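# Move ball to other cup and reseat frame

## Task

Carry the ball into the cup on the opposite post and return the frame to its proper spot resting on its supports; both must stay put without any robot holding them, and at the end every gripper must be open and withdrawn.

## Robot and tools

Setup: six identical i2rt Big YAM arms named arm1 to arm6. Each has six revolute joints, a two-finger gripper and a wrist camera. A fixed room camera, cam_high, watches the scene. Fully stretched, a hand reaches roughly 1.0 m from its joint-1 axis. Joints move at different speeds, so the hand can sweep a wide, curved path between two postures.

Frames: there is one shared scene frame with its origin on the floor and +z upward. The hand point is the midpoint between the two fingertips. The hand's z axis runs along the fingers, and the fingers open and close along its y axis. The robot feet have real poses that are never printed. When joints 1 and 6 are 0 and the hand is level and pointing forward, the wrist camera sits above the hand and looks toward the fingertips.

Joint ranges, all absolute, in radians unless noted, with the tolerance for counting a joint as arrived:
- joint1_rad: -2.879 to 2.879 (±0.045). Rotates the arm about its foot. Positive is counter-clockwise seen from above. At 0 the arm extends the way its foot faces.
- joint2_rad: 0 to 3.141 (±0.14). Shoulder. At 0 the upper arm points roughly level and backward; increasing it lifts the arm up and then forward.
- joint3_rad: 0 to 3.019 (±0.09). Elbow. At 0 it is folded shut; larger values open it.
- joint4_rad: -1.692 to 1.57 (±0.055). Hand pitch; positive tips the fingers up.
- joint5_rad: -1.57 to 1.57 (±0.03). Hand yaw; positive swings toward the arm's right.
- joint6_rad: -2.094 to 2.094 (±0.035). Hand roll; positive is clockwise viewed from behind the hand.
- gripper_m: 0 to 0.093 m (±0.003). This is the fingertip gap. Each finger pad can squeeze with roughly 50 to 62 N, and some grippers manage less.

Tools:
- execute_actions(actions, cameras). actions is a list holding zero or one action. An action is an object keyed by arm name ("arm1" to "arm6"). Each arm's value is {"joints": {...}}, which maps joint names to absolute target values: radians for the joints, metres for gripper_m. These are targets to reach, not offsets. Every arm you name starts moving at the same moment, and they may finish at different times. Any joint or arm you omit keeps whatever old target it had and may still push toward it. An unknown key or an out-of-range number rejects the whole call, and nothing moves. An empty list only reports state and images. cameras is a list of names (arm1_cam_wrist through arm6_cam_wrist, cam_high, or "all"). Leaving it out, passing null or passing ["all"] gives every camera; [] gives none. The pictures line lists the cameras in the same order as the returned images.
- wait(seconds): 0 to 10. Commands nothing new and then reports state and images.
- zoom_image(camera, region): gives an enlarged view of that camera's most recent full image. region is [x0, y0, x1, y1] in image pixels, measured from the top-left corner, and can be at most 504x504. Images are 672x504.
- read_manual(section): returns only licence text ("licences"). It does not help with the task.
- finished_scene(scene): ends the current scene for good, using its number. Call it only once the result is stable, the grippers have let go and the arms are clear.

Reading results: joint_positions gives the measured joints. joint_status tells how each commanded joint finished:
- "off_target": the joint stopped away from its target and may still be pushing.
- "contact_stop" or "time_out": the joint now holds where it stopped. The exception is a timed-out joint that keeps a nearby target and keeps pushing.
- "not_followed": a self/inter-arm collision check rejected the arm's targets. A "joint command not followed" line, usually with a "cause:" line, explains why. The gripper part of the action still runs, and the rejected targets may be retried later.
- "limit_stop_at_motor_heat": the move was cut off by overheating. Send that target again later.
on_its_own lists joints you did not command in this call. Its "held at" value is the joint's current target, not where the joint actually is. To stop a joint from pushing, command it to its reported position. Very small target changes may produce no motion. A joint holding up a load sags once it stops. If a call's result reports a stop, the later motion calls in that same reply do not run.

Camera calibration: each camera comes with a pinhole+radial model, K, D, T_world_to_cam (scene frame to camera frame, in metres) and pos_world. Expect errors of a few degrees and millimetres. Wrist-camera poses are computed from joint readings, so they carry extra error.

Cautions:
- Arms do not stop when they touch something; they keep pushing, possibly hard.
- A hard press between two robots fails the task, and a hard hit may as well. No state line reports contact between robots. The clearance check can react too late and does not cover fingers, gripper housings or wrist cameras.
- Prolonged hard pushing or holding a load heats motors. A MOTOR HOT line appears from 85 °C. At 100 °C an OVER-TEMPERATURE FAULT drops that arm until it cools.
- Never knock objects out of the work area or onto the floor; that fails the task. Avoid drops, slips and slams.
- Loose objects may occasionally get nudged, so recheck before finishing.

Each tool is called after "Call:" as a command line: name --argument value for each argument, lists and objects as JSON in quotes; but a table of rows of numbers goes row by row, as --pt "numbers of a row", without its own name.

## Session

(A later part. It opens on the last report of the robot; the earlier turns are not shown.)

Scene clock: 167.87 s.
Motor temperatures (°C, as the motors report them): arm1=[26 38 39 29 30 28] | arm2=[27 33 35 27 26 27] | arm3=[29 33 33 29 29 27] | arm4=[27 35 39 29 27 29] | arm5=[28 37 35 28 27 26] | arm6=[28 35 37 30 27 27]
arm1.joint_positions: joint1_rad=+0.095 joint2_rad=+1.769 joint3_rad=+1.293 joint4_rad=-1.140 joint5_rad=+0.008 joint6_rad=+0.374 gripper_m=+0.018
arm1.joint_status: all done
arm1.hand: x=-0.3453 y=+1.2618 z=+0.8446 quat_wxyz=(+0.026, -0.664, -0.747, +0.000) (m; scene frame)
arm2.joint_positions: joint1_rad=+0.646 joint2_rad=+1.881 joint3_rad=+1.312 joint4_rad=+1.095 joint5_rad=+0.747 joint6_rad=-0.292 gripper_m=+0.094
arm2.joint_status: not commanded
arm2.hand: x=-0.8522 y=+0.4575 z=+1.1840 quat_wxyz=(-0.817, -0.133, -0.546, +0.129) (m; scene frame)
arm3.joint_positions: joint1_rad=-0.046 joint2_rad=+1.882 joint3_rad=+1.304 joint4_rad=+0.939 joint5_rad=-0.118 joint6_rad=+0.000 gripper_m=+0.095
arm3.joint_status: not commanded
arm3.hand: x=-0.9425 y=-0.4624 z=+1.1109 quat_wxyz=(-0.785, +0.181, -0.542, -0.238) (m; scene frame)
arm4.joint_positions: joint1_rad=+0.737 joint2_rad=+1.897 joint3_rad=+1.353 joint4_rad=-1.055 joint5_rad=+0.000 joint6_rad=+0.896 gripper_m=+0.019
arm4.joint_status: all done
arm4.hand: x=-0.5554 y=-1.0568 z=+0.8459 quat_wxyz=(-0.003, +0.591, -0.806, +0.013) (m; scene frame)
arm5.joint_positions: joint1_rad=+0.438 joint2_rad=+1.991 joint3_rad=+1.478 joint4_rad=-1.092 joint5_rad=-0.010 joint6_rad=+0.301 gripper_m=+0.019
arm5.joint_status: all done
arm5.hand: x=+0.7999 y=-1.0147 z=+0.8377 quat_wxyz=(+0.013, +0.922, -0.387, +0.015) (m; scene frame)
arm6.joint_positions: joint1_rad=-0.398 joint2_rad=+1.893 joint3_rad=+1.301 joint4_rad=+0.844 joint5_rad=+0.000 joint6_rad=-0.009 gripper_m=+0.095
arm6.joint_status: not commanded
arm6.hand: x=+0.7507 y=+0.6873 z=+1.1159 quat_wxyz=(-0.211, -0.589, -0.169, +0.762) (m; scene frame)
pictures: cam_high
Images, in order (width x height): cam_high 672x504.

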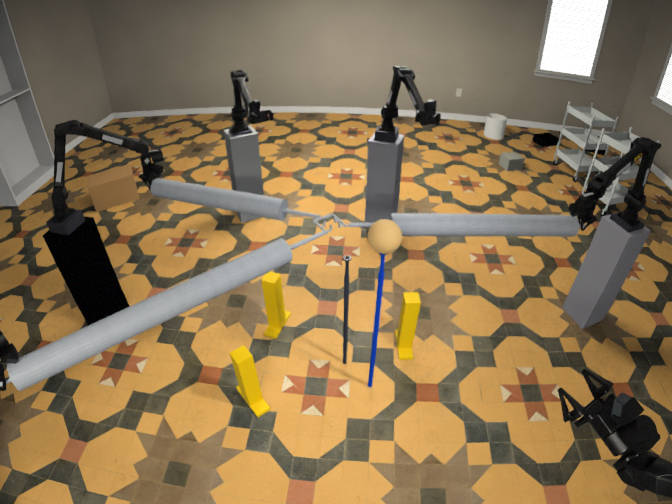

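Call:
execute_actions --actions '[{"arm1":{"joints":{"joint1_rad":0.097,"joint2_rad":1.945,"joint3_rad":1.21,"joint4_rad":-0.815}},"arm4":{"joints":{"joint1_rad":0.742,"joint2_rad":2.07,"joint3_rad":1.3,"joint4_rad":-0.755}},"arm5":{"joints":{"joint1_rad":0.428,"joint2_rad":2.16,"joint3_rad":1.422,"joint4_rad":-0.81}}}]' --cameras '[]'

Call:
execute_actions --actions '[{"arm1":{"joints":{"joint2_rad":2.245,"joint3_rad":1.245,"joint4_rad":-0.541}},"arm4":{"joints":{"joint2_rad":2.372,"joint3_rad":1.37,"joint4_rad":-0.518}},"arm5":{"joints":{"joint2_rad":2.452,"joint3_rad":1.513,"joint4_rad":-0.602}}}]' --cameras '[]'

Call:
execute_actions --actions '[{"arm1":{"joints":{"joint2_rad":2.505,"joint3_rad":1.352,"joint4_rad":-0.40}},"arm4":{"joints":{"joint2_rad":2.625,"joint3_rad":1.503,"joint4_rad":-0.405}},"arm5":{"joints":{"joint2_rad":2.70,"joint3_rad":1.662,"joint4_rad":-0.512}}}]' --cameras '[]'

Scene clock: 177.77 s.
Motor temperatures (°C, as the motors report them): arm1=[26 38 39 29 30 28] | arm2=[27 32 35 27 26 27] | arm3=[29 32 33 29 29 27] | arm4=[27 35 38 29 26 29] | arm5=[28 37 35 28 27 26] | arm6=[28 34 36 30 27 27]
arm1.joint_positions: joint1_rad=+0.095 joint2_rad=+1.998 joint3_rad=+1.196 joint4_rad=-0.813 joint5_rad=+0.005 joint6_rad=+0.373 gripper_m=+0.018
arm1.joint_status: all done
arm1.hand: x=-0.3447 y=+1.2586 z=+0.7036 quat_wxyz=(+0.026, -0.664, -0.747, -0.001) (m; scene frame)
arm2.joint_positions: joint1_rad=+0.646 joint2_rad=+1.881 joint3_rad=+1.312 joint4_rad=+1.095 joint5_rad=+0.747 joint6_rad=-0.292 gripper_m=+0.094
arm2.joint_status: not commanded
arm2.hand: x=-0.8522 y=+0.4575 z=+1.1840 quat_wxyz=(-0.817, -0.133, -0.546, +0.129) (m; scene frame)
arm3.joint_positions: joint1_rad=-0.046 joint2_rad=+1.882 joint3_rad=+1.304 joint4_rad=+0.939 joint5_rad=-0.118 joint6_rad=+0.000 gripper_m=+0.095
arm3.joint_status: not commanded
arm3.hand: x=-0.9425 y=-0.4624 z=+1.1109 quat_wxyz=(-0.785, +0.181, -0.542, -0.238) (m; scene frame)
arm4.joint_positions: joint1_rad=+0.735 joint2_rad=+2.120 joint3_rad=+1.280 joint4_rad=-0.758 joint5_rad=+0.003 joint6_rad=+0.892 gripper_m=+0.019
arm4.joint_status: all done
arm4.hand: x=-0.5522 y=-1.0567 z=+0.7096 quat_wxyz=(-0.004, +0.592, -0.806, +0.013) (m; scene frame)
arm5.joint_positions: joint1_rad=+0.432 joint2_rad=+2.216 joint3_rad=+1.409 joint4_rad=-0.810 joint5_rad=-0.004 joint6_rad=+0.294 gripper_m=+0.019
arm5.joint_status: all done
arm5.hand: x=+0.8061 y=-1.0148 z=+0.6933 quat_wxyz=(+0.010, +0.922, -0.386, +0.021) (m; scene frame)
arm6.joint_positions: joint1_rad=-0.398 joint2_rad=+1.893 joint3_rad=+1.301 joint4_rad=+0.844 joint5_rad=+0.000 joint6_rad=-0.009 gripper_m=+0.095
arm6.joint_status: not commanded
arm6.hand: x=+0.7507 y=+0.6873 z=+1.1159 quat_wxyz=(-0.211, -0.589, -0.169, +0.762) (m; scene frame)
pictures: none
No camera images: the call's "cameras" was empty. Leave "cameras" out to get every camera's image.

Scene clock: 178.90 s.
Motor temperatures (°C, as the motors report them): arm1=[26 38 39 29 30 28] | arm2=[27 32 35 27 26 27] | arm3=[29 32 33 29 29 27] | arm4=[27 35 38 29 26 29] | arm5=[28 37 35 28 27 26] | arm6=[28 34 36 30 27 27]
arm1.joint_positions: joint1_rad=+0.094 joint2_rad=+2.287 joint3_rad=+1.223 joint4_rad=-0.540 joint5_rad=+0.001 joint6_rad=+0.370 gripper_m=+0.018
arm1.joint_status: all done
arm1.hand: x=-0.3444 y=+1.2551 z=+0.5686 quat_wxyz=(+0.020, -0.664, -0.748, -0.001) (m; scene frame)
arm2.joint_positions: joint1_rad=+0.646 joint2_rad=+1.881 joint3_rad=+1.312 joint4_rad=+1.095 joint5_rad=+0.747 joint6_rad=-0.292 gripper_m=+0.094
arm2.joint_status: not commanded
arm2.hand: x=-0.8522 y=+0.4575 z=+1.1840 quat_wxyz=(-0.817, -0.133, -0.546, +0.129) (m; scene frame)
arm3.joint_positions: joint1_rad=-0.046 joint2_rad=+1.882 joint3_rad=+1.304 joint4_rad=+0.939 joint5_rad=-0.118 joint6_rad=+0.000 gripper_m=+0.095
arm3.joint_status: not commanded
arm3.hand: x=-0.9425 y=-0.4624 z=+1.1109 quat_wxyz=(-0.785, +0.181, -0.542, -0.238) (m; scene frame)
arm4.joint_positions: joint1_rad=+0.734 joint2_rad=+2.417 joint3_rad=+1.338 joint4_rad=-0.515 joint5_rad=+0.001 joint6_rad=+0.890 gripper_m=+0.019
arm4.joint_status: all done
arm4.hand: x=-0.5516 y=-1.0564 z=+0.5701 quat_wxyz=(-0.003, +0.592, -0.806, +0.011) (m; scene frame)
arm5.joint_positions: joint1_rad=+0.428 joint2_rad=+2.505 joint3_rad=+1.483 joint4_rad=-0.598 joint5_rad=-0.001 joint6_rad=+0.289 gripper_m=+0.019
arm5.joint_status: all done
arm5.hand: x=+0.8088 y=-1.0154 z=+0.5518 quat_wxyz=(+0.009, +0.922, -0.386, +0.023) (m; scene frame)
arm6.joint_positions: joint1_rad=-0.398 joint2_rad=+1.893 joint3_rad=+1.301 joint4_rad=+0.844 joint5_rad=+0.000 joint6_rad=-0.009 gripper_m=+0.095
arm6.joint_status: not commanded
arm6.hand: x=+0.7507 y=+0.6873 z=+1.1159 quat_wxyz=(-0.211, -0.589, -0.169, +0.762) (m; scene frame)
pictures: none
No camera images: the call's "cameras" was empty. Leave "cameras" out to get every camera's image.

Scene clock: 180.00 s.
Motor temperatures (°C, as the motors report them): arm1=[26 38 39 29 30 28] | arm2=[27 32 35 27 26 27] | arm3=[29 32 33 29 29 27] | arm4=[27 35 38 29 26 29] | arm5=[28 37 35 28 27 26] | arm6=[28 34 36 30 27 27]
arm1.joint_positions: joint1_rad=+0.097 joint2_rad=+2.544 joint3_rad=+1.338 joint4_rad=-0.400 joint5_rad=+0.000 joint6_rad=+0.375 gripper_m=+0.018
arm1.joint_status: all done
arm1.hand: x=-0.3430 y=+1.2544 z=+0.4617 quat_wxyz=(+0.020, -0.664, -0.747, -0.002) (m; scene frame)
arm2.joint_positions: joint1_rad=+0.646 joint2_rad=+1.881 joint3_rad=+1.312 joint4_rad=+1.095 joint5_rad=+0.747 joint6_rad=-0.292 gripper_m=+0.094
arm2.joint_status: not commanded
arm2.hand: x=-0.8522 y=+0.4575 z=+1.1840 quat_wxyz=(-0.817, -0.133, -0.546, +0.129) (m; scene frame)
arm3.joint_positions: joint1_rad=-0.046 joint2_rad=+1.882 joint3_rad=+1.304 joint4_rad=+0.939 joint5_rad=-0.118 joint6_rad=+0.000 gripper_m=+0.095
arm3.joint_status: not commanded
arm3.hand: x=-0.9425 y=-0.4624 z=+1.1109 quat_wxyz=(-0.785, +0.181, -0.542, -0.238) (m; scene frame)
arm4.joint_positions: joint1_rad=+0.739 joint2_rad=+2.662 joint3_rad=+1.480 joint4_rad=-0.406 joint5_rad=+0.001 joint6_rad=+0.895 gripper_m=+0.019
arm4.joint_status: all done
arm4.hand: x=-0.5557 y=-1.0534 z=+0.4675 quat_wxyz=(-0.003, +0.592, -0.806, +0.008) (m; scene frame)
arm5.joint_positions: joint1_rad=+0.429 joint2_rad=+2.745 joint3_rad=+1.637 joint4_rad=-0.513 joint5_rad=-0.002 joint6_rad=+0.292 gripper_m=+0.019
arm5.joint_status: all done
arm5.hand: x=+0.8063 y=-1.0161 z=+0.4491 quat_wxyz=(+0.010, +0.922, -0.387, +0.023) (m; scene frame)
arm6.joint_positions: joint1_rad=-0.398 joint2_rad=+1.893 joint3_rad=+1.301 joint4_rad=+0.844 joint5_rad=+0.000 joint6_rad=-0.009 gripper_m=+0.095
arm6.joint_status: not commanded
arm6.hand: x=+0.7507 y=+0.6873 z=+1.1159 quat_wxyz=(-0.211, -0.589, -0.169, +0.762) (m; scene frame)
pictures: none
No camera images: the call's "cameras" was empty. Leave "cameras" out to get every camera's image.

Call:
execute_actions --actions '[{"arm1":{"joints":{"joint1_rad":0.092,"joint2_rad":2.59,"joint3_rad":1.378,"joint4_rad":-0.37}},"arm4":{"joints":{"joint1_rad":0.748,"joint2_rad":2.705,"joint3_rad":1.548,"joint4_rad":-0.378}},"arm5":{"joints":{"joint2_rad":2.785,"joint3_rad":1.716,"joint4_rad":-0.488}}}]' --cameras '[]'

Call:
execute_actions --actions '[{"arm1":{"joints":{"gripper_m":0.07}},"arm4":{"joints":{"gripper_m":0.07}},"arm5":{"joints":{"gripper_m":0.07}}}]' --cameras '[]'

Call:
execute_actions --actions '[{"arm1":{"joints":{"joint2_rad":2.05,"joint3_rad":1.05,"joint4_rad":-0.68}},"arm4":{"joints":{"joint1_rad":0.79,"joint2_rad":2.15,"joint3_rad":1.18,"joint4_rad":-0.65}},"arm5":{"joints":{"joint2_rad":2.22,"joint3_rad":1.22,"joint4_rad":-0.7}}}]' --cameras '["cam_high"]'

Scene clock: 189.37 s.
Motor temperatures (°C, as the motors report them): arm1=[26 38 38 29 30 28] | arm2=[27 32 35 27 26 27] | arm3=[29 32 32 29 29 27] | arm4=[27 35 37 29 26 29] | arm5=[28 38 34 28 27 26] | arm6=[28 34 36 30 27 27]
arm1.joint_positions: joint1_rad=+0.097 joint2_rad=+2.604 joint3_rad=+1.359 joint4_rad=-0.370 joint5_rad=+0.001 joint6_rad=+0.375 gripper_m=+0.018
arm1.joint_status: all done
arm1.hand: x=-0.3471 y=+1.2605 z=+0.4355 quat_wxyz=(+0.024, -0.664, -0.747, -0.003) (m; scene frame)
arm2.joint_positions: joint1_rad=+0.646 joint2_rad=+1.881 joint3_rad=+1.312 joint4_rad=+1.095 joint5_rad=+0.747 joint6_rad=-0.292 gripper_m=+0.094
arm2.joint_status: not commanded
arm2.hand: x=-0.8522 y=+0.4575 z=+1.1840 quat_wxyz=(-0.817, -0.133, -0.546, +0.129) (m; scene frame)
arm3.joint_positions: joint1_rad=-0.046 joint2_rad=+1.882 joint3_rad=+1.304 joint4_rad=+0.939 joint5_rad=-0.118 joint6_rad=+0.000 gripper_m=+0.095
arm3.joint_status: not commanded
arm3.hand: x=-0.9425 y=-0.4624 z=+1.1109 quat_wxyz=(-0.785, +0.181, -0.542, -0.238) (m; scene frame)
arm4.joint_positions: joint1_rad=+0.742 joint2_rad=+2.710 joint3_rad=+1.525 joint4_rad=-0.385 joint5_rad=+0.000 joint6_rad=+0.895 gripper_m=+0.019
arm4.joint_status: all done
arm4.hand: x=-0.5616 y=-1.0475 z=+0.4492 quat_wxyz=(-0.003, +0.594, -0.805, -0.001) (m; scene frame)
arm5.joint_positions: joint1_rad=+0.427 joint2_rad=+2.804 joint3_rad=+1.692 joint4_rad=-0.495 joint5_rad=-0.001 joint6_rad=+0.292 gripper_m=+0.019
arm5.joint_status: all done
arm5.hand: x=+0.8008 y=-1.0121 z=+0.4262 quat_wxyz=(+0.008, +0.922, -0.387, +0.016) (m; scene frame)
arm6.joint_positions: joint1_rad=-0.398 joint2_rad=+1.893 joint3_rad=+1.301 joint4_rad=+0.844 joint5_rad=+0.000 joint6_rad=-0.009 gripper_m=+0.095
arm6.joint_status: not commanded
arm6.hand: x=+0.7507 y=+0.6873 z=+1.1159 quat_wxyz=(-0.211, -0.589, -0.169, +0.762) (m; scene frame)
pictures: none
No camera images: the call's "cameras" was empty. Leave "cameras" out to get every camera's image.

Scene clock: 190.03 s.
Motor temperatures (°C, as the motors report them): arm1=[26 38 38 29 30 28] | arm2=[27 32 35 27 26 27] | arm3=[29 32 32 29 29 27] | arm4=[27 35 37 29 26 29] | arm5=[28 38 34 28 27 26] | arm6=[28 34 36 30 27 27]
arm1.joint_positions: joint1_rad=+0.097 joint2_rad=+2.604 joint3_rad=+1.359 joint4_rad=-0.370 joint5_rad=+0.001 joint6_rad=+0.375 gripper_m=+0.070
arm1.joint_status: all done
arm1.hand: x=-0.3470 y=+1.2603 z=+0.4355 quat_wxyz=(+0.024, -0.664, -0.747, -0.003) (m; scene frame)
arm2.joint_positions: joint1_rad=+0.646 joint2_rad=+1.881 joint3_rad=+1.312 joint4_rad=+1.095 joint5_rad=+0.747 joint6_rad=-0.292 gripper_m=+0.094
arm2.joint_status: not commanded
arm2.hand: x=-0.8522 y=+0.4575 z=+1.1840 quat_wxyz=(-0.817, -0.133, -0.546, +0.129) (m; scene frame)
arm3.joint_positions: joint1_rad=-0.046 joint2_rad=+1.882 joint3_rad=+1.304 joint4_rad=+0.939 joint5_rad=-0.118 joint6_rad=+0.000 gripper_m=+0.095
arm3.joint_status: not commanded
arm3.hand: x=-0.9425 y=-0.4624 z=+1.1109 quat_wxyz=(-0.785, +0.181, -0.542, -0.238) (m; scene frame)
arm4.joint_positions: joint1_rad=+0.742 joint2_rad=+2.710 joint3_rad=+1.528 joint4_rad=-0.385 joint5_rad=+0.000 joint6_rad=+0.895 gripper_m=+0.070
arm4.joint_status: all done
arm4.hand: x=-0.5627 y=-1.0458 z=+0.4497 quat_wxyz=(-0.003, +0.594, -0.805, -0.003) (m; scene frame)
arm5.joint_positions: joint1_rad=+0.427 joint2_rad=+2.804 joint3_rad=+1.692 joint4_rad=-0.495 joint5_rad=-0.001 joint6_rad=+0.292 gripper_m=+0.070
arm5.joint_status: all done
arm5.hand: x=+0.8008 y=-1.0121 z=+0.4262 quat_wxyz=(+0.008, +0.922, -0.387, +0.016) (m; scene frame)
arm6.joint_positions: joint1_rad=-0.398 joint2_rad=+1.893 joint3_rad=+1.301 joint4_rad=+0.844 joint5_rad=+0.000 joint6_rad=-0.009 gripper_m=+0.095
arm6.joint_status: not commanded
arm6.hand: x=+0.7507 y=+0.6873 z=+1.1159 quat_wxyz=(-0.211, -0.589, -0.169, +0.762) (m; scene frame)
pictures: none
No camera images: the call's "cameras" was empty. Leave "cameras" out to get every camera's image.

Scene clock: 191.47 s.
Motor temperatures (°C, as the motors report them): arm1=[26 38 37 29 30 28] | arm2=[27 32 35 27 26 27] | arm3=[29 32 32 29 29 27] | arm4=[27 34 36 29 26 29] | arm5=[28 38 34 28 27 26] | arm6=[28 34 36 30 27 27]
arm1.joint_positions: joint1_rad=+0.097 joint2_rad=+2.049 joint3_rad=+1.049 joint4_rad=-0.673 joint5_rad=+0.001 joint6_rad=+0.375 gripper_m=+0.070
arm1.joint_status: all done
arm1.hand: x=-0.3711 y=+1.3099 z=+0.6464 quat_wxyz=(+0.052, -0.664, -0.746, -0.013) (m; scene frame)
arm2.joint_positions: joint1_rad=+0.646 joint2_rad=+1.881 joint3_rad=+1.312 joint4_rad=+1.095 joint5_rad=+0.747 joint6_rad=-0.292 gripper_m=+0.094
arm2.joint_status: not commanded
arm2.hand: x=-0.8522 y=+0.4575 z=+1.1840 quat_wxyz=(-0.817, -0.133, -0.546, +0.129) (m; scene frame)
arm3.joint_positions: joint1_rad=-0.046 joint2_rad=+1.882 joint3_rad=+1.304 joint4_rad=+0.939 joint5_rad=-0.118 joint6_rad=+0.000 gripper_m=+0.095
arm3.joint_status: not commanded
arm3.hand: x=-0.9425 y=-0.4624 z=+1.1109 quat_wxyz=(-0.785, +0.181, -0.542, -0.238) (m; scene frame)
arm4.joint_positions: joint1_rad=+0.792 joint2_rad=+2.132 joint3_rad=+1.183 joint4_rad=-0.641 joint5_rad=+0.000 joint6_rad=+0.895 gripper_m=+0.070
arm4.joint_status: all done
arm4.hand: x=-0.5609 y=-1.0959 z=+0.6803 quat_wxyz=(-0.003, +0.614, -0.790, +0.009) (m; scene frame)
arm5.joint_positions: joint1_rad=+0.427 joint2_rad=+2.214 joint3_rad=+1.219 joint4_rad=-0.688 joint5_rad=-0.001 joint6_rad=+0.292 gripper_m=+0.070
arm5.joint_status: all done
arm5.hand: x=+0.8711 y=-1.0479 z=+0.6502 quat_wxyz=(+0.012, +0.921, -0.386, +0.054) (m; scene frame)
arm6.joint_positions: joint1_rad=-0.398 joint2_rad=+1.893 joint3_rad=+1.301 joint4_rad=+0.844 joint5_rad=+0.000 joint6_rad=-0.009 gripper_m=+0.095
arm6.joint_status: not commanded
arm6.hand: x=+0.7507 y=+0.6873 z=+1.1159 quat_wxyz=(-0.211, -0.589, -0.169, +0.762) (m; scene frame)
pictures: cam_high
Images, in order (width x height): cam_high 672x504.

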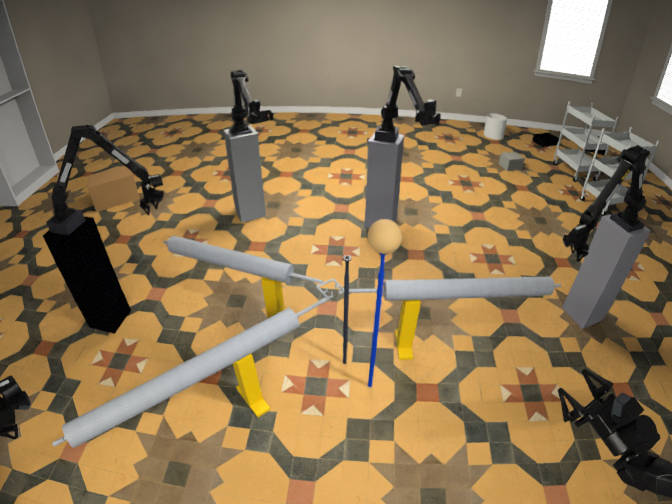

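Call:
finished_scene --scene 2

The scene is finished: the task was done.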